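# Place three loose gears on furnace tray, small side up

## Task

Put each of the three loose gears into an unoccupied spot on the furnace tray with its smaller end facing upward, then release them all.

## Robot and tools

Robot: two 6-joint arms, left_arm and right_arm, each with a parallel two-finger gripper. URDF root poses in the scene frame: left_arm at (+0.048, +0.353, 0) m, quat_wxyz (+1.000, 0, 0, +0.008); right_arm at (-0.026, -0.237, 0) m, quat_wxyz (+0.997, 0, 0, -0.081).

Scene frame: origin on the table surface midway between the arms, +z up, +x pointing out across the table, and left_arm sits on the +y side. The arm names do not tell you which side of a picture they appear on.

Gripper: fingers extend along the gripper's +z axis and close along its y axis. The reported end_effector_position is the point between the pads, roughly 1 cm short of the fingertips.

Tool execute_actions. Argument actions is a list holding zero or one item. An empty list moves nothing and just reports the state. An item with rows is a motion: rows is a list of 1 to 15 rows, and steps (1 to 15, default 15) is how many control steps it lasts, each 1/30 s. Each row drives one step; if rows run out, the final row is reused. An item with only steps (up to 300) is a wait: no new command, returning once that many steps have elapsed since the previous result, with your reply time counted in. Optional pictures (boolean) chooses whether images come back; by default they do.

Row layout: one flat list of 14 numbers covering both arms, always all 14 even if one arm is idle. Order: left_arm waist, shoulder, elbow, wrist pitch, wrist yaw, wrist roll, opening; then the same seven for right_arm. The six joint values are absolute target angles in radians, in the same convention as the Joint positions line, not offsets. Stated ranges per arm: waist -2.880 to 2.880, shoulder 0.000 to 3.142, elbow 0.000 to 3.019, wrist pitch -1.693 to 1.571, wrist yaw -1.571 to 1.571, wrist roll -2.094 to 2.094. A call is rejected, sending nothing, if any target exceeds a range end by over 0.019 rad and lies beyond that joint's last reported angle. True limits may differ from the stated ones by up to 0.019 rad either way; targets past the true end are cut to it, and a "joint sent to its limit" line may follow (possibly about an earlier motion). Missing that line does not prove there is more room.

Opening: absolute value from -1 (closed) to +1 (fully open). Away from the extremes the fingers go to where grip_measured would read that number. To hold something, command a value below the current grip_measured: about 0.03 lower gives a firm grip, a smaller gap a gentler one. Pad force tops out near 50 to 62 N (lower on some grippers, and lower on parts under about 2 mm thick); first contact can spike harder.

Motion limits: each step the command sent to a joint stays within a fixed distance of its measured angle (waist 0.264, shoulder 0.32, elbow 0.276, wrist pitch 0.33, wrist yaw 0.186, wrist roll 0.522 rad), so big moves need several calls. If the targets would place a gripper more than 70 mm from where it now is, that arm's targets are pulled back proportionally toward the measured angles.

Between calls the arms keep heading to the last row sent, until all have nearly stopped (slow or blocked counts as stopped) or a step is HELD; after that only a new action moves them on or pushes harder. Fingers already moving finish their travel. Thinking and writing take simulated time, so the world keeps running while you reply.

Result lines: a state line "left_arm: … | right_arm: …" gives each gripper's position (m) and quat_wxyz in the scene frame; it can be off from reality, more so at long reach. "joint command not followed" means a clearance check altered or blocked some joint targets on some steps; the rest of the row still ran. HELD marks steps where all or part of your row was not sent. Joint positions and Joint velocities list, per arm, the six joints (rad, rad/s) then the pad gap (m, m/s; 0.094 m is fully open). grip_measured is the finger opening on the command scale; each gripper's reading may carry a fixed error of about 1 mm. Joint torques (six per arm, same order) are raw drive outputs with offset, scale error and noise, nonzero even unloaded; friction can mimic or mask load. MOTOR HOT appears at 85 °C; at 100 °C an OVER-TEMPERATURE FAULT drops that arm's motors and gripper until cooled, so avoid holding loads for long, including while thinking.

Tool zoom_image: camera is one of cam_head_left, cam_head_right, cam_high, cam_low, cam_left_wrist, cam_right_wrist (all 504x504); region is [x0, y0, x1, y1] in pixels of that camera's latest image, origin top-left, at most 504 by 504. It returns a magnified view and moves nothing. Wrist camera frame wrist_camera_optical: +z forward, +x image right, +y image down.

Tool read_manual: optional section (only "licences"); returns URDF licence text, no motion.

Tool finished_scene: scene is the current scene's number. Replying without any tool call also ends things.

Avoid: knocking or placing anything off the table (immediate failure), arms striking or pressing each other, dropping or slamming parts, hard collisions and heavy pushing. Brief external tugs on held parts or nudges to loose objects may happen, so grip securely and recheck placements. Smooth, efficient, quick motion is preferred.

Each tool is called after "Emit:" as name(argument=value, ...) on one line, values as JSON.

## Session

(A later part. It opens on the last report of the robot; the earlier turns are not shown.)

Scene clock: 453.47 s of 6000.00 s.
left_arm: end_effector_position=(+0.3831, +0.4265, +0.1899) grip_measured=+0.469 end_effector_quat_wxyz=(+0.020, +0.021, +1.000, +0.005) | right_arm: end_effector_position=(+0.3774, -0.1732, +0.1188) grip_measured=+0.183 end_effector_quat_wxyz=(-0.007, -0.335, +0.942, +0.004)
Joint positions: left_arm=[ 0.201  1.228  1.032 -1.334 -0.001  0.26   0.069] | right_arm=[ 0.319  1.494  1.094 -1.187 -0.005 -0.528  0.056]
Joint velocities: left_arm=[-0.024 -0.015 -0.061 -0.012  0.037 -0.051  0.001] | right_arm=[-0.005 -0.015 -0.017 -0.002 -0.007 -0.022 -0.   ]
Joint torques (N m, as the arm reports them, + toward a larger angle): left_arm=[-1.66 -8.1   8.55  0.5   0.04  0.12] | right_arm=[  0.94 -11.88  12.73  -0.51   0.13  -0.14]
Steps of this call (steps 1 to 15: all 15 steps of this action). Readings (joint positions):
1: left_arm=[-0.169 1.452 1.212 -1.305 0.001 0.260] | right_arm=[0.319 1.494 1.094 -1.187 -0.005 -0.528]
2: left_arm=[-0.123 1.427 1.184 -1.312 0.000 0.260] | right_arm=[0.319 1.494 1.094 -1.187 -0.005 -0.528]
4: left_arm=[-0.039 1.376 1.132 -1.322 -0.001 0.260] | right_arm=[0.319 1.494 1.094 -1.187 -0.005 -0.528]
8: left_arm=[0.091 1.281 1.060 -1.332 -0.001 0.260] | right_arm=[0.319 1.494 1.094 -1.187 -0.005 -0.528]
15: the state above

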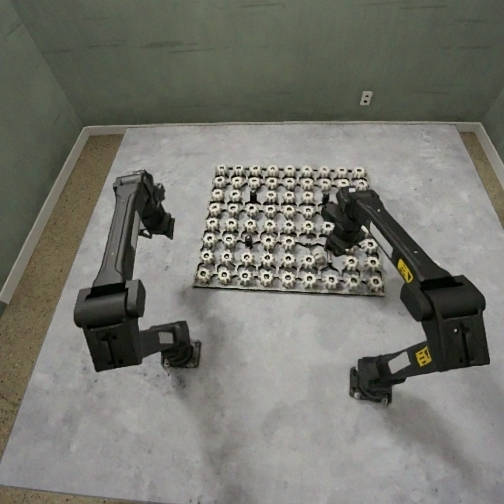

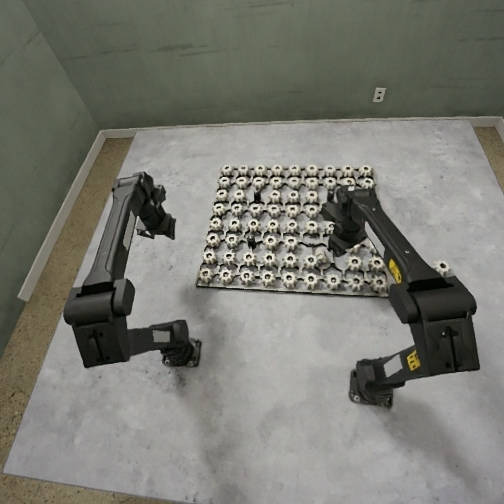

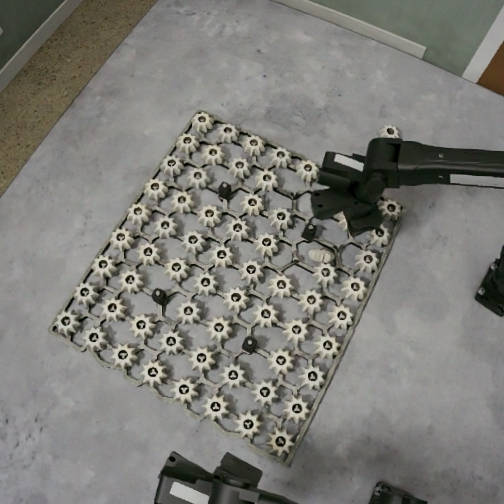

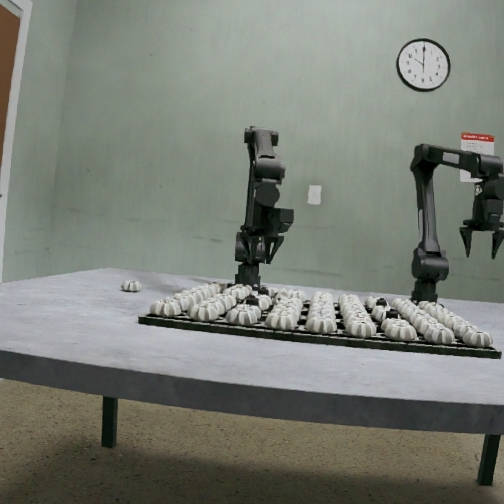

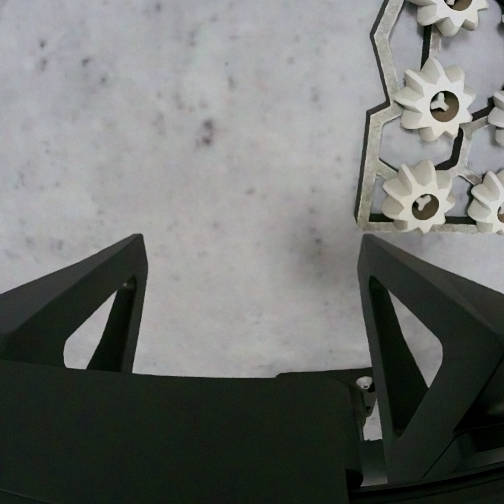

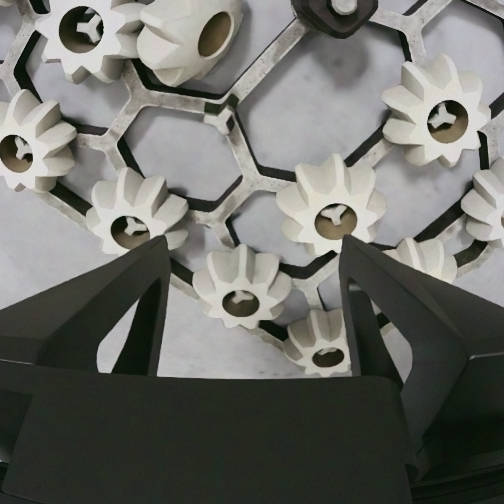

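Emit:
execute_actions(actions=[{"rows": [
[0.200,1.230,1.020,-1.340,0,0.27,0.47, 0.330,1.485,1.150,-1.192,0.01,-0.560,0.25],
[0.200,1.230,1.020,-1.340,0,0.27,0.47, 0.342,1.491,1.158,-1.189,0.03,-0.605,0.32],
[0.200,1.230,1.020,-1.340,0,0.27,0.47, 0.359,1.498,1.165,-1.184,0.055,-0.660,0.40],
[0.200,1.230,1.020,-1.340,0,0.27,0.47, 0.381,1.507,1.172,-1.177,0.085,-0.730,0.47],
[0.200,1.230,1.020,-1.340,0,0.27,0.47, 0.405,1.518,1.179,-1.170,0.12,-0.810,0.54],
[0.200,1.230,1.020,-1.340,0,0.27,0.47, 0.432,1.531,1.185,-1.161,0.16,-0.900,0.60],
[0.200,1.230,1.020,-1.340,0,0.27,0.47, 0.459,1.544,1.190,-1.153,0.20,-0.990,0.60],
[0.200,1.230,1.020,-1.340,0,0.27,0.47, 0.484,1.556,1.194,-1.145,0.235,-1.070,0.60],
[0.200,1.230,1.020,-1.340,0,0.27,0.47, 0.508,1.567,1.197,-1.138,0.27,-1.150,0.60],
[0.200,1.230,1.020,-1.340,0,0.27,0.47, 0.530,1.578,1.199,-1.131,0.30,-1.220,0.60],
[0.200,1.230,1.020,-1.340,0,0.27,0.47, 0.547,1.586,1.200,-1.126,0.325,-1.275,0.60],
[0.200,1.230,1.020,-1.340,0,0.27,0.47, 0.559,1.592,1.200,-1.122,0.345,-1.315,0.60],
[0.200,1.230,1.020,-1.340,0,0.27,0.47, 0.564,1.595,1.200,-1.120,0.355,-1.340,0.60]
], "steps": 15}], pictures=false)

Emit:
execute_actions(actions=[{"steps": 25}])

Scene clock: 520.57 s of 6000.00 s.
left_arm: end_effector_position=(+0.3823, +0.4263, +0.1889) grip_measured=+0.469 end_effector_quat_wxyz=(+0.018, +0.021, +1.000, +0.005) | right_arm: end_effector_position=(+0.4084, -0.1094, +0.1203) grip_measured=+0.598 end_effector_quat_wxyz=(+0.052, +0.706, -0.687, +0.164)
Joint positions: left_arm=[ 0.201  1.228  1.029 -1.334 -0.001  0.26   0.069] | right_arm=[ 0.578  1.578  1.167 -1.131  0.344 -1.188  0.075]
Joint velocities: left_arm=[ 0.005 -0.005 -0.012 -0.022  0.022  0.022 -0.   ] | right_arm=[ 0.278  0.259  0.002  0.007 -0.007 -0.916 -0.001]
Joint torques (N m, as the arm reports them, + toward a larger angle): left_arm=[-1.63 -8.17  8.39  0.55  0.04  0.11] | right_arm=[ -1.91 -12.56  11.56   0.42   0.5   -0.08]
Steps of this call (steps 1 to 15: the robot went on to your last target; steps 16 to 90: nothing new was sent; then 63.60 s passed at rest; steps 91 to 105: all 15 steps of this action). Readings (joint positions):
91: left_arm=[0.201 1.228 1.029 -1.334 -0.001 0.260] | right_arm=[0.319 1.494 1.095 -1.187 0.000 -0.531]
92: left_arm=[0.201 1.228 1.029 -1.334 -0.001 0.260] | right_arm=[0.320 1.494 1.097 -1.187 0.014 -0.541]
94: left_arm=[0.201 1.228 1.029 -1.334 -0.001 0.260] | right_arm=[0.330 1.494 1.106 -1.187 0.061 -0.589]
98: left_arm=[0.201 1.228 1.029 -1.334 -0.001 0.260] | right_arm=[0.404 1.506 1.141 -1.171 0.204 -0.795]
105: the state above

Scene clock: 521.40 s of 6000.00 s.
left_arm: end_effector_position=(+0.3823, +0.4263, +0.1889) grip_measured=+0.469 end_effector_quat_wxyz=(+0.018, +0.021, +1.000, +0.005) | right_arm: end_effector_position=(+0.4096, -0.1130, +0.1145) grip_measured=+0.598 end_effector_quat_wxyz=(+0.071, +0.751, -0.637, +0.159)
Joint positions: left_arm=[ 0.201  1.228  1.029 -1.334 -0.001  0.26   0.069] | right_arm=[ 0.572  1.592  1.167 -1.131  0.351 -1.327  0.075]
Joint velocities: left_arm=[-0.024  0.005  0.007 -0.002 -0.037 -0.007 -0.001] | right_arm=[ 0.005 -0.005 -0.012 -0.007  0.037  0.007 -0.001]
Joint torques (N m, as the arm reports them, + toward a larger angle): left_arm=[-1.84 -8.15  8.4   0.55  0.04  0.11] | right_arm=[ -0.06 -13.17  11.27   0.25   0.36  -0.1 ]
Steps of this call (steps 1 to 25: the robot went on to your last target). Readings (joint positions):
1: left_arm=[0.201 1.228 1.029 -1.334 -0.001 0.260] | right_arm=[0.585 1.585 1.167 -1.131 0.345 -1.216]
2: left_arm=[0.201 1.228 1.029 -1.334 -0.001 0.260] | right_arm=[0.586 1.590 1.167 -1.131 0.346 -1.239]
4: left_arm=[0.201 1.228 1.029 -1.334 -0.001 0.260] | right_arm=[0.583 1.592 1.167 -1.131 0.349 -1.271]
8: left_arm=[0.201 1.228 1.029 -1.334 -0.001 0.260] | right_arm=[0.573 1.592 1.167 -1.131 0.350 -1.304]
25: the state above

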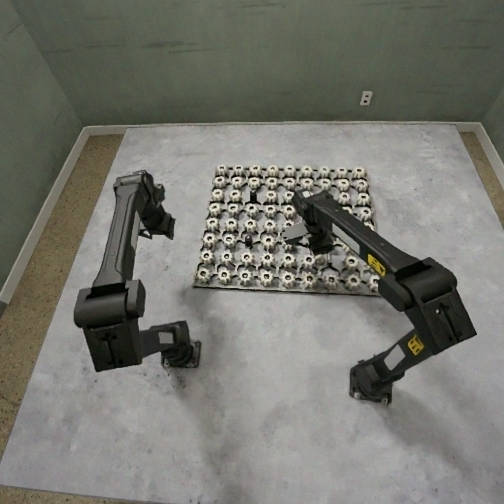

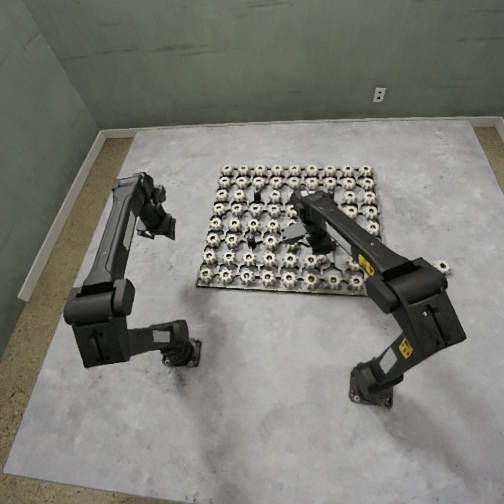

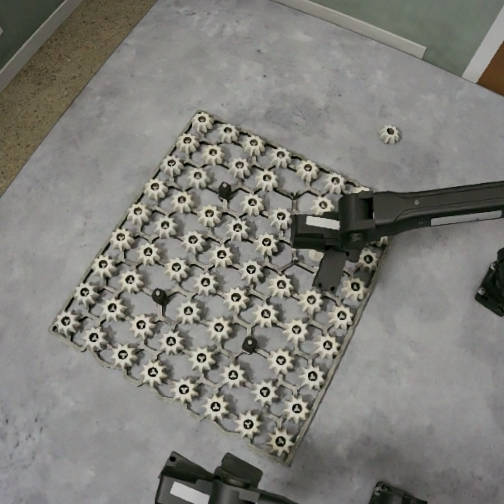

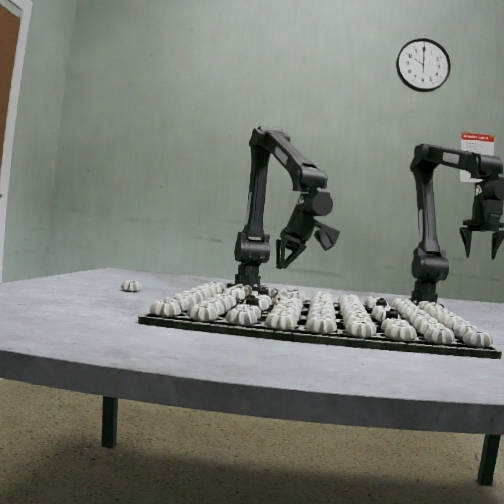

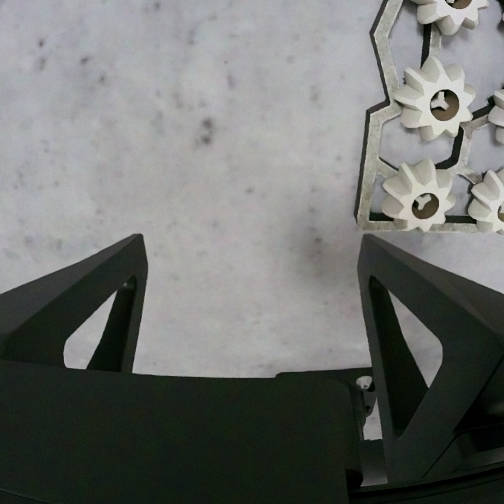

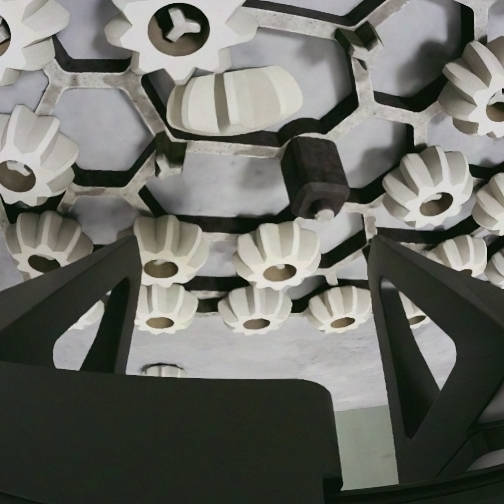

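Emit:
execute_actions(actions=[{"rows": [
[0.200,1.230,1.020,-1.340,0,0.27,0.47, 0.561,1.600,1.180,-1.120,0.355,-1.360,0.60],
[0.200,1.230,1.020,-1.340,0,0.27,0.47, 0.558,1.606,1.172,-1.115,0.355,-1.390,0.60],
[0.200,1.230,1.020,-1.340,0,0.27,0.47, 0.556,1.613,1.166,-1.106,0.355,-1.420,0.60],
[0.200,1.230,1.020,-1.340,0,0.27,0.47, 0.555,1.620,1.160,-1.095,0.355,-1.450,0.60],
[0.200,1.230,1.020,-1.340,0,0.27,0.47, 0.555,1.627,1.154,-1.084,0.355,-1.480,0.60],
[0.200,1.230,1.020,-1.340,0,0.27,0.47, 0.555,1.634,1.148,-1.072,0.355,-1.500,0.60],
[0.200,1.230,1.020,-1.340,0,0.27,0.47, 0.555,1.641,1.142,-1.060,0.355,-1.512,0.60],
[0.200,1.230,1.020,-1.340,0,0.27,0.47, 0.555,1.648,1.136,-1.048,0.355,-1.512,0.60],
[0.200,1.230,1.020,-1.340,0,0.27,0.47, 0.555,1.655,1.130,-1.036,0.355,-1.512,0.60],
[0.200,1.230,1.020,-1.340,0,0.27,0.47, 0.555,1.661,1.124,-1.025,0.355,-1.512,0.60],
[0.200,1.230,1.020,-1.340,0,0.27,0.47, 0.555,1.666,1.119,-1.015,0.355,-1.512,0.60],
[0.200,1.230,1.020,-1.340,0,0.27,0.47, 0.555,1.670,1.115,-1.006,0.355,-1.512,0.60],
[0.200,1.230,1.020,-1.340,0,0.27,0.47, 0.555,1.673,1.112,-0.999,0.355,-1.512,0.60],
[0.200,1.230,1.020,-1.340,0,0.27,0.47, 0.555,1.675,1.110,-0.994,0.355,-1.512,0.60],
[0.200,1.230,1.020,-1.340,0,0.27,0.47, 0.555,1.675,1.110,-0.992,0.355,-1.512,0.60]
], "steps": 15}], pictures=false)

Emit:
execute_actions(actions=[{"steps": 15}])

Scene clock: 550.40 s of 6000.00 s.
left_arm: end_effector_position=(+0.3823, +0.4263, +0.1889) grip_measured=+0.469 end_effector_quat_wxyz=(+0.018, +0.021, +1.000, +0.005) | right_arm: end_effector_position=(+0.4102, -0.1161, +0.0655) grip_measured=+0.598 end_effector_quat_wxyz=(+0.088, +0.798, -0.577, +0.150)
Joint positions: left_arm=[ 0.201  1.228  1.029 -1.334 -0.001  0.26   0.069] | right_arm=[ 0.565  1.66   1.106 -1.013  0.351 -1.487  0.075]
Joint velocities: left_arm=[ 0.005  0.005  0.012 -0.012  0.051 -0.007  0.001] | right_arm=[-0.005  0.171 -0.129  0.139  0.022 -0.11  -0.001]
Joint torques (N m, as the arm reports them, + toward a larger angle): left_arm=[-1.68 -8.13  8.39  0.54  0.04  0.12] | right_arm=[ -0.21 -12.25   8.71   0.32   0.24  -0.13]
Steps of this call (steps 1 to 15: the robot went on to your last target; steps 16 to 90: nothing new was sent; then 25.50 s passed at rest; steps 91 to 105: all 15 steps of this action). Readings (joint positions):
91: left_arm=[0.201 1.228 1.029 -1.334 -0.001 0.260] | right_arm=[0.572 1.592 1.167 -1.131 0.351 -1.331]
92: left_arm=[0.201 1.228 1.029 -1.334 -0.001 0.260] | right_arm=[0.572 1.592 1.167 -1.130 0.351 -1.339]
94: left_arm=[0.201 1.228 1.029 -1.334 -0.001 0.260] | right_arm=[0.570 1.592 1.164 -1.120 0.351 -1.367]
98: left_arm=[0.201 1.228 1.029 -1.334 -0.001 0.260] | right_arm=[0.566 1.603 1.147 -1.081 0.351 -1.439]
105: the state above

Scene clock: 550.90 s of 6000.00 s.
left_arm: end_effector_position=(+0.3823, +0.4263, +0.1889) grip_measured=+0.469 end_effector_quat_wxyz=(+0.018, +0.021, +1.000, +0.005) | right_arm: end_effector_position=(+0.4093, -0.1165, +0.0586) grip_measured=+0.598 end_effector_quat_wxyz=(+0.092, +0.801, -0.572, +0.148)
Joint positions: left_arm=[ 0.201  1.228  1.029 -1.334 -0.001  0.26   0.069] | right_arm=[ 0.565  1.671  1.1   -1.002  0.351 -1.499  0.075]
Joint velocities: left_arm=[-0.005 -0.015 -0.007  0.002  0.066 -0.081 -0.   ] | right_arm=[-0.005 -0.005  0.012  0.002 -0.037  0.037  0.   ]
Joint torques (N m, as the arm reports them, + toward a larger angle): left_arm=[-1.67 -8.17  8.37  0.52  0.04  0.11] | right_arm=[ -0.15 -12.97   8.81   0.28   0.31  -0.13]
Steps of this call (steps 1 to 15: the robot went on to your last target). Readings (joint positions):
1: left_arm=[0.201 1.228 1.029 -1.334 -0.001 0.260] | right_arm=[0.565 1.665 1.103 -1.009 0.351 -1.489]
2: left_arm=[0.201 1.228 1.029 -1.334 -0.001 0.260] | right_arm=[0.565 1.669 1.101 -1.007 0.351 -1.491]
4: left_arm=[0.201 1.228 1.029 -1.334 -0.001 0.260] | right_arm=[0.565 1.671 1.100 -1.005 0.351 -1.494]
8: left_arm=[0.201 1.228 1.029 -1.334 -0.001 0.260] | right_arm=[0.565 1.671 1.100 -1.003 0.351 -1.497]
15: the state above

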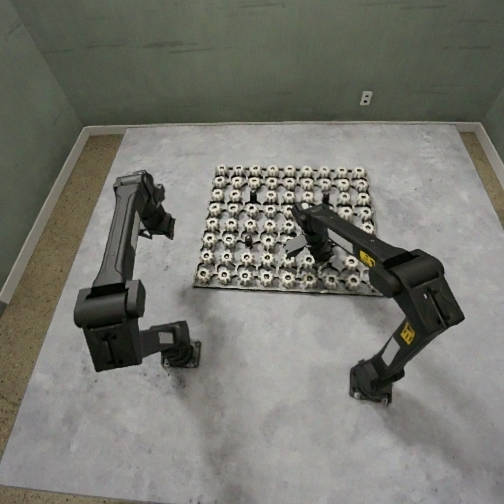

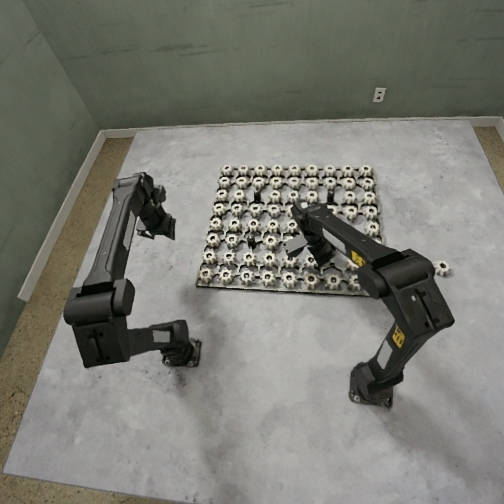

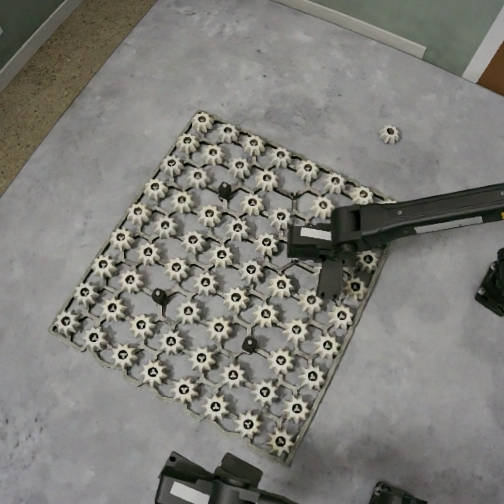

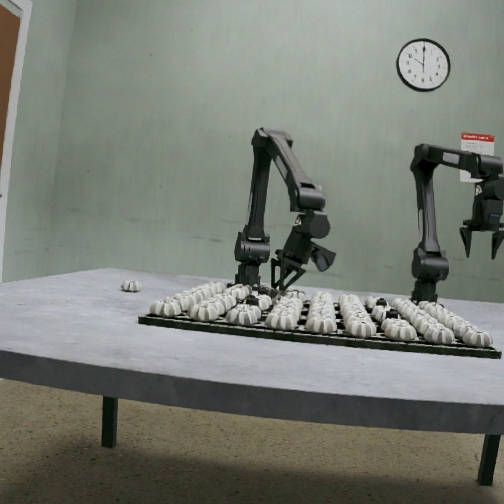

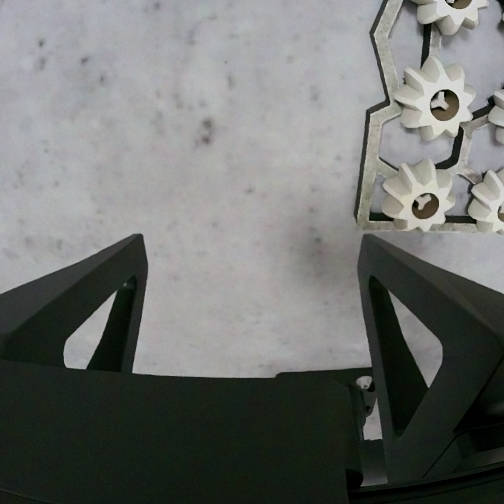

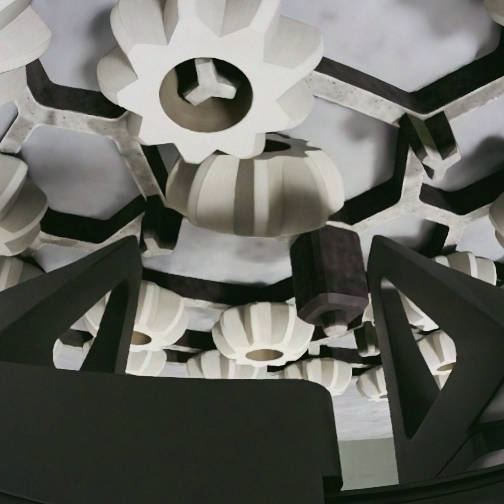

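Emit:
execute_actions(actions=[{"rows": [
[0.200,1.230,1.020,-1.340,0,0.27,0.47, 0.555,1.680,1.107,-0.992,0.355,-1.512,0.60],
[0.200,1.230,1.020,-1.340,0,0.27,0.47, 0.555,1.684,1.104,-0.990,0.355,-1.512,0.60],
[0.200,1.230,1.020,-1.340,0,0.27,0.47, 0.555,1.688,1.101,-0.985,0.355,-1.512,0.60],
[0.200,1.230,1.020,-1.340,0,0.27,0.47, 0.555,1.692,1.098,-0.979,0.355,-1.512,0.60],
[0.200,1.230,1.020,-1.340,0,0.27,0.47, 0.555,1.696,1.095,-0.972,0.355,-1.512,0.60],
[0.200,1.230,1.020,-1.340,0,0.27,0.47, 0.555,1.700,1.092,-0.965,0.355,-1.512,0.60],
[0.200,1.230,1.020,-1.340,0,0.27,0.47, 0.555,1.704,1.089,-0.958,0.355,-1.512,0.60],
[0.200,1.230,1.020,-1.340,0,0.27,0.47, 0.555,1.708,1.086,-0.951,0.355,-1.512,0.60],
[0.200,1.230,1.020,-1.340,0,0.27,0.47, 0.555,1.711,1.084,-0.944,0.355,-1.512,0.60],
[0.200,1.230,1.020,-1.340,0,0.27,0.47, 0.555,1.714,1.082,-0.937,0.355,-1.512,0.60],
[0.200,1.230,1.020,-1.340,0,0.27,0.47, 0.555,1.716,1.080,-0.931,0.355,-1.512,0.60],
[0.200,1.230,1.020,-1.340,0,0.27,0.47, 0.555,1.718,1.079,-0.925,0.355,-1.512,0.60],
[0.200,1.230,1.020,-1.340,0,0.27,0.47, 0.555,1.719,1.078,-0.920,0.355,-1.512,0.60],
[0.200,1.230,1.020,-1.340,0,0.27,0.47, 0.555,1.719,1.078,-0.916,0.355,-1.512,0.60]
], "steps": 15}], pictures=false)

Emit:
execute_actions(actions=[{"steps": 12}])

Scene clock: 568.33 s of 6000.00 s.
left_arm: end_effector_position=(+0.3823, +0.4263, +0.1889) grip_measured=+0.469 end_effector_quat_wxyz=(+0.018, +0.021, +1.000, +0.005) | right_arm: end_effector_position=(+0.4112, -0.1157, +0.0374) grip_measured=+0.598 end_effector_quat_wxyz=(+0.087, +0.801, -0.573, +0.151)
Joint positions: left_arm=[ 0.201  1.228  1.029 -1.334 -0.001  0.26   0.069] | right_arm=[ 0.565  1.701  1.074 -0.933  0.351 -1.499  0.075]
Joint velocities: left_arm=[-0.015 -0.005  0.002  0.012 -0.037  0.022  0.001] | right_arm=[-0.015  0.054 -0.042  0.081  0.022 -0.022  0.   ]
Joint torques (N m, as the arm reports them, + toward a larger angle): left_arm=[-1.72 -8.07  8.4   0.56  0.03  0.11] | right_arm=[  0.02 -13.23   8.12   0.44   0.33  -0.15]
Steps of this call (steps 1 to 15: the robot went on to your last target; steps 16 to 90: nothing new was sent; then 13.93 s passed at rest; steps 91 to 105: all 15 steps of this action). Readings (joint positions):
91: left_arm=[0.201 1.228 1.029 -1.334 -0.001 0.260] | right_arm=[0.565 1.671 1.100 -1.002 0.351 -1.499]
92: left_arm=[0.201 1.228 1.029 -1.334 -0.001 0.260] | right_arm=[0.565 1.671 1.100 -1.002 0.351 -1.499]
94: left_arm=[0.201 1.228 1.029 -1.334 -0.001 0.260] | right_arm=[0.565 1.671 1.099 -0.998 0.351 -1.499]
98: left_arm=[0.201 1.228 1.029 -1.334 -0.001 0.260] | right_arm=[0.565 1.674 1.090 -0.975 0.351 -1.499]
105: the state above

Scene clock: 568.73 s of 6000.00 s.
left_arm: end_effector_position=(+0.3823, +0.4263, +0.1889) grip_measured=+0.469 end_effector_quat_wxyz=(+0.018, +0.021, +1.000, +0.005) | right_arm: end_effector_position=(+0.4115, -0.1155, +0.0353) grip_measured=+0.598 end_effector_quat_wxyz=(+0.086, +0.801, -0.573, +0.152)
Joint positions: left_arm=[ 0.201  1.228  1.029 -1.334 -0.001  0.26   0.069] | right_arm=[ 0.565  1.705  1.072 -0.927  0.351 -1.499  0.075]
Joint velocities: left_arm=[ 0.005 -0.005  0.002 -0.017  0.022 -0.037 -0.   ] | right_arm=[-0.005 -0.005 -0.012 -0.007  0.022  0.007 -0.   ]
Joint torques (N m, as the arm reports them, + toward a larger angle): left_arm=[-1.49 -8.15  8.38  0.54  0.03  0.1 ] | right_arm=[ -0.45 -13.24   7.72   0.49   0.25  -0.13]
Steps of this call (steps 1 to 12: the robot went on to your last target). Readings (joint positions):
1: left_arm=[0.201 1.228 1.029 -1.334 -0.001 0.260] | right_arm=[0.565 1.704 1.073 -0.931 0.351 -1.499]
2: left_arm=[0.201 1.228 1.029 -1.334 -0.001 0.260] | right_arm=[0.565 1.705 1.072 -0.929 0.351 -1.499]
4: left_arm=[0.201 1.228 1.029 -1.334 -0.001 0.260] | right_arm=[0.565 1.705 1.072 -0.928 0.351 -1.499]
8: left_arm=[0.201 1.228 1.029 -1.334 -0.001 0.260] | right_arm=[0.565 1.705 1.072 -0.927 0.351 -1.499]
12: the state above

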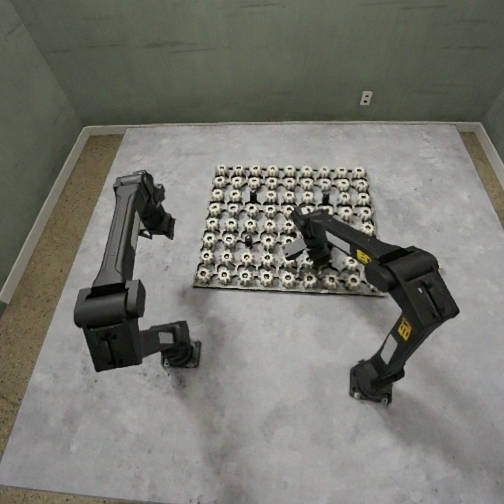

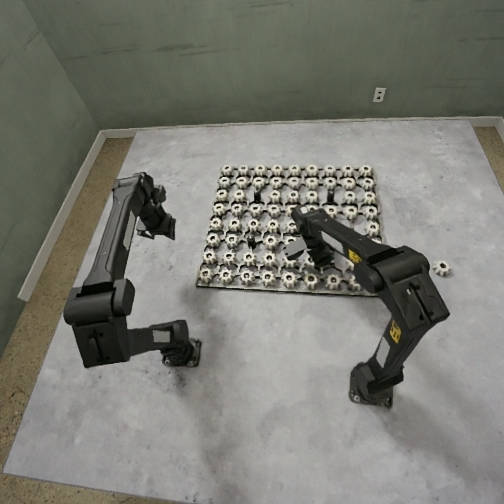

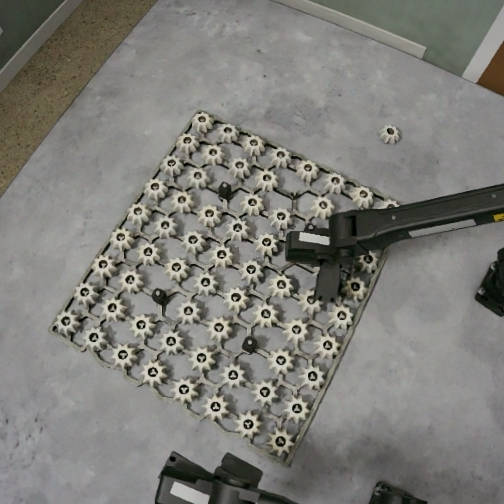

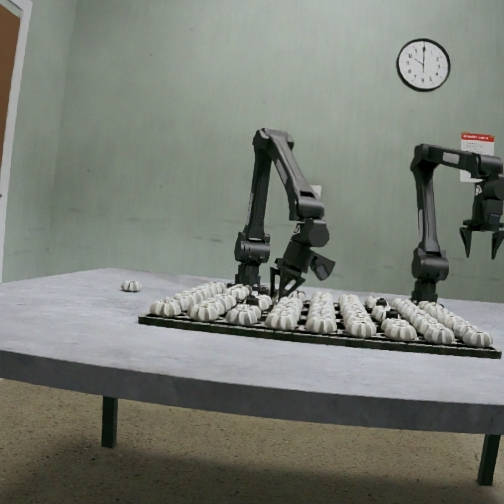

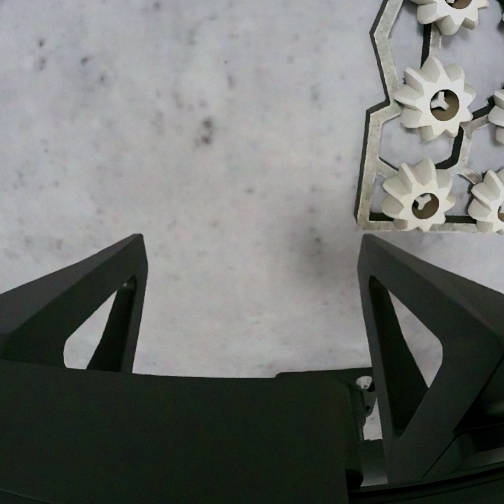

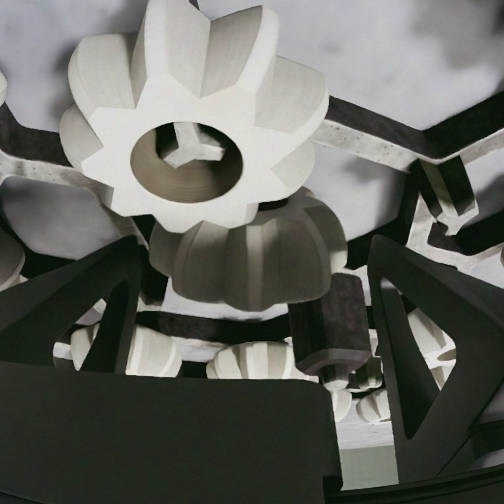

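Emit:
execute_actions(actions=[{"rows": [
[0.200,1.230,1.020,-1.340,0,0.27,0.47, 0.555,1.722,1.077,-0.916,0.355,-1.512,0.60],
[0.200,1.230,1.020,-1.340,0,0.27,0.47, 0.555,1.725,1.076,-0.916,0.355,-1.512,0.60],
[0.200,1.230,1.020,-1.340,0,0.27,0.47, 0.555,1.728,1.075,-0.916,0.355,-1.512,0.60],
[0.200,1.230,1.020,-1.340,0,0.27,0.47, 0.555,1.730,1.075,-0.916,0.355,-1.512,0.60],
[0.200,1.230,1.020,-1.340,0,0.27,0.47, 0.555,1.732,1.075,-0.916,0.355,-1.512,0.60]
], "steps": 15}], pictures=false)

Emit:
execute_actions(actions=[{"rows": [
[0.200,1.230,1.020,-1.340,0,0.27,0.47, 0.555,1.732,1.075,-0.916,0.355,-1.512,0.55],
[0.200,1.230,1.020,-1.340,0,0.27,0.47, 0.555,1.732,1.075,-0.916,0.355,-1.512,0.50],
[0.200,1.230,1.020,-1.340,0,0.27,0.47, 0.555,1.732,1.075,-0.916,0.355,-1.512,0.45],
[0.200,1.230,1.020,-1.340,0,0.27,0.47, 0.555,1.732,1.075,-0.916,0.355,-1.512,0.41],
[0.200,1.230,1.020,-1.340,0,0.27,0.47, 0.555,1.732,1.075,-0.916,0.355,-1.512,0.37],
[0.200,1.230,1.020,-1.340,0,0.27,0.47, 0.555,1.732,1.075,-0.916,0.355,-1.512,0.34],
[0.200,1.230,1.020,-1.340,0,0.27,0.47, 0.555,1.732,1.075,-0.916,0.355,-1.512,0.31],
[0.200,1.230,1.020,-1.340,0,0.27,0.47, 0.555,1.732,1.075,-0.916,0.355,-1.512,0.28],
[0.200,1.230,1.020,-1.340,0,0.27,0.47, 0.555,1.732,1.075,-0.916,0.355,-1.512,0.26],
[0.200,1.230,1.020,-1.340,0,0.27,0.47, 0.555,1.732,1.075,-0.916,0.355,-1.512,0.24],
[0.200,1.230,1.020,-1.340,0,0.27,0.47, 0.555,1.732,1.075,-0.916,0.355,-1.512,0.22],
[0.200,1.230,1.020,-1.340,0,0.27,0.47, 0.555,1.732,1.075,-0.916,0.355,-1.512,0.20]
], "steps": 15}])

Scene clock: 583.77 s of 6000.00 s.
left_arm: end_effector_position=(+0.3823, +0.4263, +0.1889) grip_measured=+0.469 end_effector_quat_wxyz=(+0.018, +0.021, +1.000, +0.005) | right_arm: end_effector_position=(+0.4109, -0.1158, +0.0324) grip_measured=+0.598 end_effector_quat_wxyz=(+0.089, +0.801, -0.572, +0.150)
Joint positions: left_arm=[ 0.201  1.228  1.029 -1.334 -0.001  0.26   0.069] | right_arm=[ 0.565  1.712  1.072 -0.927  0.351 -1.499  0.075]
Joint velocities: left_arm=[ 0.005 -0.005  0.007 -0.017 -0.051  0.037  0.001] | right_arm=[-0.005  0.005  0.032 -0.002 -0.022  0.037  0.   ]
Joint torques (N m, as the arm reports them, + toward a larger angle): left_arm=[-1.58 -8.03  8.36  0.49  0.04  0.11] | right_arm=[ -0.62 -12.86   7.74   0.47   0.36  -0.22]
Steps of this call (steps 1 to 15: the robot went on to your last target; steps 16 to 90: nothing new was sent; then 11.53 s passed at rest; steps 91 to 105: all 15 steps of this action). Readings (joint positions):
91: left_arm=[0.201 1.228 1.029 -1.334 -0.001 0.260] | right_arm=[0.565 1.705 1.072 -0.927 0.351 -1.499]
92: left_arm=[0.201 1.228 1.029 -1.334 -0.001 0.260] | right_arm=[0.565 1.705 1.072 -0.927 0.351 -1.499]
94: left_arm=[0.201 1.228 1.029 -1.334 -0.001 0.260] | right_arm=[0.565 1.706 1.072 -0.927 0.351 -1.499]
98: left_arm=[0.201 1.228 1.029 -1.334 -0.001 0.260] | right_arm=[0.565 1.709 1.072 -0.927 0.351 -1.499]
105: the state above

Scene clock: 584.27 s of 6000.00 s.
left_arm: end_effector_position=(+0.3823, +0.4263, +0.1889) grip_measured=+0.469 end_effector_quat_wxyz=(+0.018, +0.021, +1.000, +0.005) | right_arm: end_effector_position=(+0.4107, -0.1159, +0.0322) grip_measured=+0.228 end_effector_quat_wxyz=(+0.090, +0.801, -0.572, +0.150)
Joint positions: left_arm=[ 0.201  1.228  1.029 -1.334 -0.001  0.26   0.069] | right_arm=[ 0.565  1.712  1.072 -0.927  0.351 -1.5    0.058]
Joint velocities: left_arm=[ 0.005 -0.005 -0.012 -0.017  0.022  0.037  0.001] | right_arm=[-0.005  0.015 -0.022  0.012 -0.022 -0.007  0.001]
Joint torques (N m, as the arm reports them, + toward a larger angle): left_arm=[-1.67 -8.13  8.39  0.55  0.04  0.11] | right_arm=[ -0.46 -11.71   7.52   0.36   0.31  -0.09]
Steps of this call (steps 1 to 15: all 15 steps of this action). Readings (joint positions):
1: left_arm=[0.201 1.228 1.029 -1.334 -0.001 0.260] | right_arm=[0.565 1.712 1.072 -0.927 0.351 -1.499]
2: left_arm=[0.201 1.228 1.029 -1.334 -0.001 0.260] | right_arm=[0.565 1.712 1.072 -0.927 0.351 -1.499]
4: left_arm=[0.201 1.228 1.029 -1.334 -0.001 0.260] | right_arm=[0.565 1.712 1.072 -0.927 0.351 -1.499]
8: left_arm=[0.201 1.228 1.029 -1.334 -0.001 0.260] | right_arm=[0.565 1.712 1.072 -0.927 0.351 -1.499]
15: the state above

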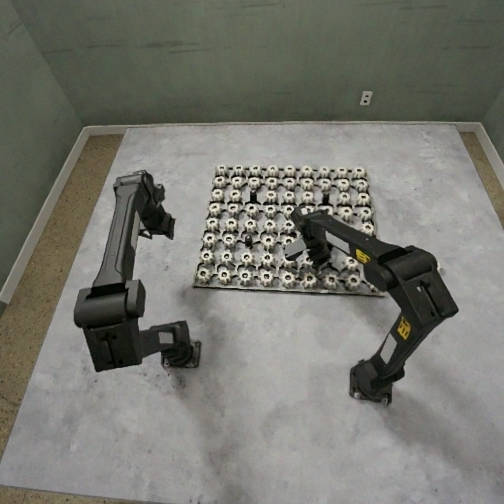

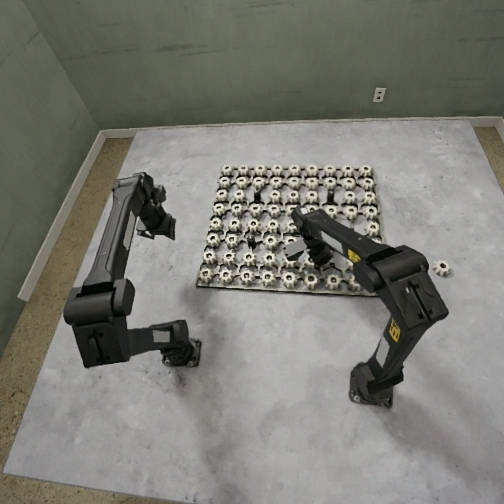

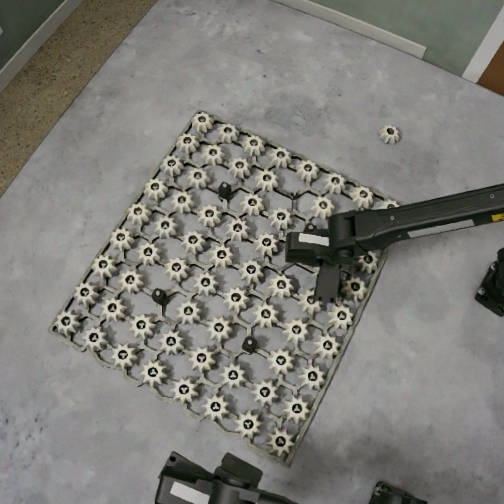

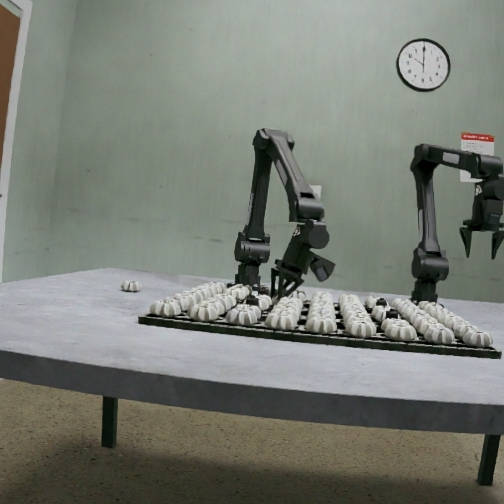

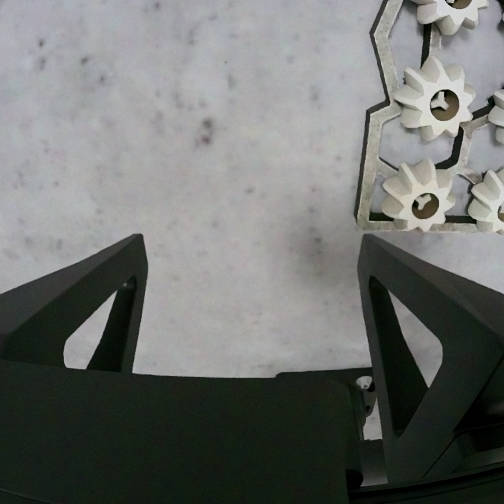

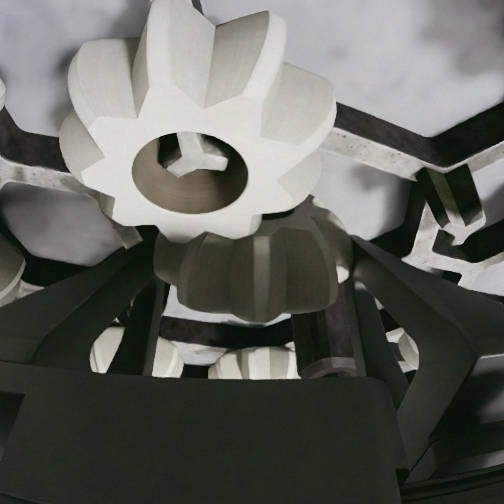

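Emit:
execute_actions(actions=[{"rows": [
[0.200,1.230,1.020,-1.340,0,0.27,0.47, 0.553,1.715,1.075,-0.916,0.355,-1.512,0.18],
[0.200,1.230,1.020,-1.340,0,0.27,0.47, 0.550,1.700,1.075,-0.916,0.355,-1.512,0.16],
[0.200,1.230,1.020,-1.340,0,0.27,0.47, 0.547,1.690,1.075,-0.916,0.355,-1.512,0.14],
[0.200,1.230,1.020,-1.340,0,0.27,0.47, 0.545,1.682,1.075,-0.918,0.355,-1.512,0.14],
[0.200,1.230,1.020,-1.340,0,0.27,0.47, 0.545,1.674,1.075,-0.921,0.355,-1.512,0.14],
[0.200,1.230,1.020,-1.340,0,0.27,0.47, 0.545,1.665,1.075,-0.925,0.355,-1.512,0.14],
[0.200,1.230,1.020,-1.340,0,0.27,0.47, 0.545,1.655,1.075,-0.930,0.355,-1.512,0.14],
[0.200,1.230,1.020,-1.340,0,0.27,0.47, 0.545,1.644,1.075,-0.935,0.355,-1.512,0.14],
[0.200,1.230,1.020,-1.340,0,0.27,0.47, 0.545,1.632,1.075,-0.940,0.355,-1.512,0.14],
[0.200,1.230,1.020,-1.340,0,0.27,0.47, 0.545,1.620,1.075,-0.945,0.355,-1.512,0.14],
[0.200,1.230,1.020,-1.340,0,0.27,0.47, 0.545,1.607,1.075,-0.950,0.355,-1.512,0.14],
[0.200,1.230,1.020,-1.340,0,0.27,0.47, 0.545,1.594,1.075,-0.955,0.355,-1.512,0.14],
[0.200,1.230,1.020,-1.340,0,0.27,0.47, 0.545,1.580,1.075,-0.960,0.355,-1.512,0.14],
[0.200,1.230,1.020,-1.340,0,0.27,0.47, 0.545,1.566,1.075,-0.968,0.355,-1.512,0.14],
[0.200,1.230,1.020,-1.340,0,0.27,0.47, 0.545,1.552,1.075,-0.978,0.355,-1.512,0.14]
], "steps": 15}], pictures=false)

Emit:
execute_actions(actions=[{"rows": [
[0.200,1.230,1.020,-1.340,0,0.27,0.47, 0.545,1.538,1.075,-0.990,0.355,-1.512,0.14],
[0.200,1.230,1.020,-1.340,0,0.27,0.47, 0.545,1.524,1.075,-1.005,0.355,-1.512,0.14],
[0.200,1.230,1.020,-1.340,0,0.27,0.47, 0.545,1.510,1.075,-1.022,0.355,-1.512,0.14],
[0.200,1.230,1.020,-1.340,0,0.27,0.47, 0.545,1.497,1.075,-1.042,0.355,-1.512,0.14],
[0.200,1.230,1.020,-1.340,0,0.27,0.47, 0.545,1.485,1.075,-1.064,0.355,-1.512,0.14],
[0.200,1.230,1.020,-1.340,0,0.27,0.47, 0.545,1.474,1.075,-1.088,0.355,-1.512,0.14],
[0.200,1.230,1.020,-1.340,0,0.27,0.47, 0.545,1.465,1.075,-1.112,0.355,-1.512,0.14],
[0.200,1.230,1.020,-1.340,0,0.27,0.47, 0.545,1.458,1.075,-1.135,0.355,-1.512,0.14],
[0.200,1.230,1.020,-1.340,0,0.27,0.47, 0.545,1.453,1.075,-1.155,0.355,-1.512,0.14],
[0.200,1.230,1.020,-1.340,0,0.27,0.47, 0.545,1.450,1.075,-1.172,0.355,-1.512,0.14],
[0.200,1.230,1.020,-1.340,0,0.27,0.47, 0.545,1.450,1.075,-1.185,0.355,-1.512,0.14]
], "steps": 15}])

Scene clock: 607.80 s of 6000.00 s.
left_arm: end_effector_position=(+0.3823, +0.4263, +0.1889) grip_measured=+0.469 end_effector_quat_wxyz=(+0.018, +0.021, +1.000, +0.005) | right_arm: end_effector_position=(+0.4045, -0.1229, +0.0543) grip_measured=+0.228 end_effector_quat_wxyz=(+0.081, +0.798, -0.577, +0.154)
Joint positions: left_arm=[ 0.201  1.228  1.029 -1.334 -0.001  0.26   0.069] | right_arm=[ 0.556  1.648  1.057 -0.955  0.349 -1.5    0.058]
Joint velocities: left_arm=[ 0.005 -0.005  0.002  0.002  0.037  0.007 -0.001] | right_arm=[ 0.005 -0.444 -0.002 -0.232  0.007 -0.022  0.001]
Joint torques (N m, as the arm reports them, + toward a larger angle): left_arm=[-1.7  -8.17  8.36  0.55  0.05  0.11] | right_arm=[ -0.28 -18.12   9.4   -0.19   0.3   -0.15]
Steps of this call (steps 1 to 15: the robot went on to your last target; steps 16 to 90: nothing new was sent; then 20.03 s passed at rest; steps 91 to 105: all 15 steps of this action). Readings (joint positions):
91: left_arm=[0.201 1.228 1.029 -1.334 -0.001 0.260] | right_arm=[0.565 1.712 1.072 -0.927 0.351 -1.500]
92: left_arm=[0.201 1.228 1.029 -1.334 -0.001 0.260] | right_arm=[0.565 1.712 1.072 -0.927 0.351 -1.500]
94: left_arm=[0.201 1.228 1.029 -1.334 -0.001 0.260] | right_arm=[0.564 1.712 1.072 -0.927 0.351 -1.500]
98: left_arm=[0.201 1.228 1.029 -1.334 -0.001 0.260] | right_arm=[0.560 1.709 1.069 -0.927 0.351 -1.500]
105: the state above

Scene clock: 608.30 s of 6000.00 s.
left_arm: end_effector_position=(+0.3823, +0.4263, +0.1889) grip_measured=+0.469 end_effector_quat_wxyz=(+0.018, +0.021, +1.000, +0.005) | right_arm: end_effector_position=(+0.3633, -0.1400, +0.1236) grip_measured=+0.228 end_effector_quat_wxyz=(+0.100, +0.800, -0.574, +0.142)
Joint positions: left_arm=[ 0.201  1.228  1.029 -1.334 -0.001  0.26   0.069] | right_arm=[ 0.556  1.475  1.057 -1.175  0.349 -1.5    0.058]
Joint velocities: left_arm=[ 0.015 -0.005 -0.012  0.002  0.051 -0.066 -0.001] | right_arm=[-0.005  0.005 -0.046 -0.061 -0.081 -0.022  0.001]
Joint torques (N m, as the arm reports them, + toward a larger angle): left_arm=[-1.65 -8.13  8.38  0.54  0.04  0.11] | right_arm=[  0.18 -12.53  10.04  -0.5    0.31  -0.16]
Steps of this call (steps 1 to 15: all 15 steps of this action). Readings (joint positions):
1: left_arm=[0.201 1.228 1.029 -1.334 -0.001 0.260] | right_arm=[0.556 1.632 1.057 -0.963 0.349 -1.500]
2: left_arm=[0.201 1.228 1.029 -1.334 -0.001 0.260] | right_arm=[0.556 1.615 1.057 -0.973 0.349 -1.500]
4: left_arm=[0.201 1.228 1.029 -1.334 -0.001 0.260] | right_arm=[0.556 1.577 1.057 -1.000 0.349 -1.500]
8: left_arm=[0.201 1.228 1.029 -1.334 -0.001 0.260] | right_arm=[0.556 1.509 1.057 -1.082 0.349 -1.500]
15: the state above

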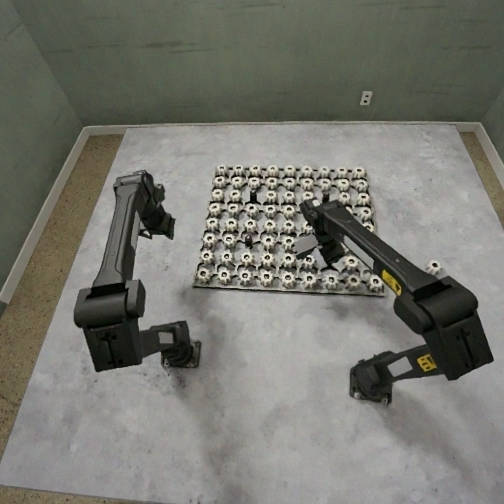

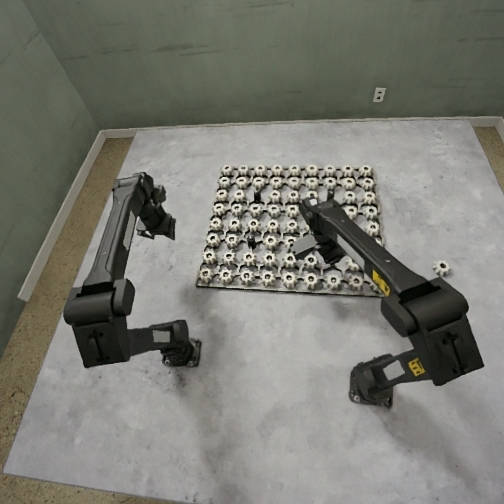

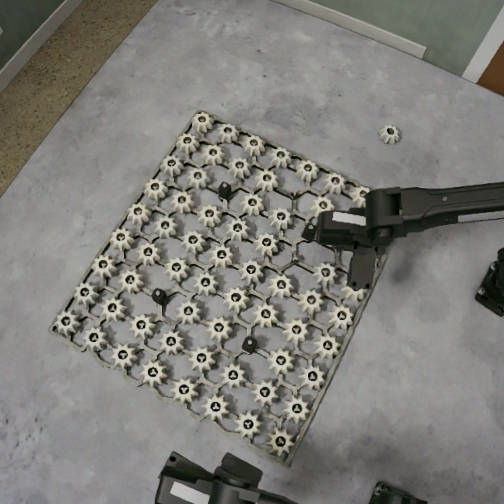

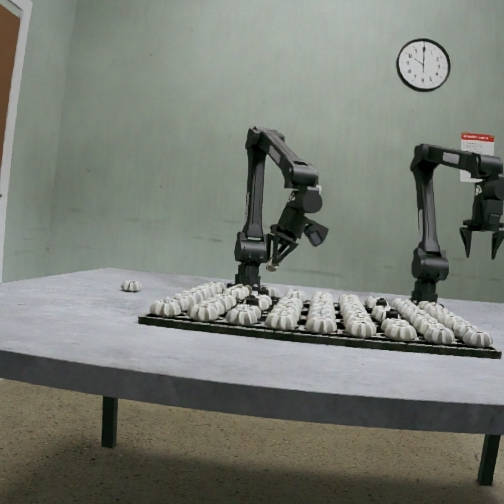

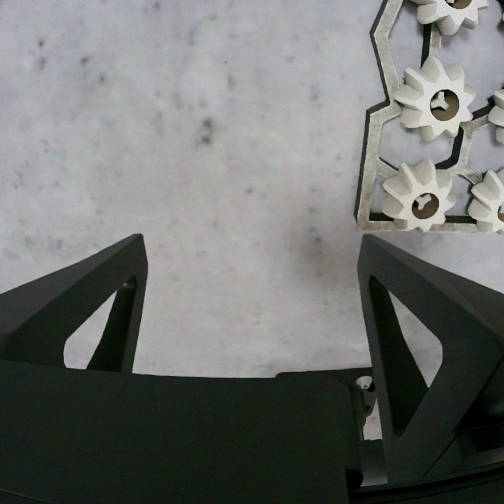

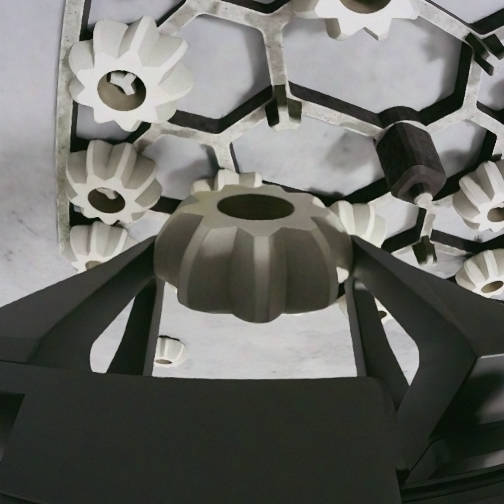

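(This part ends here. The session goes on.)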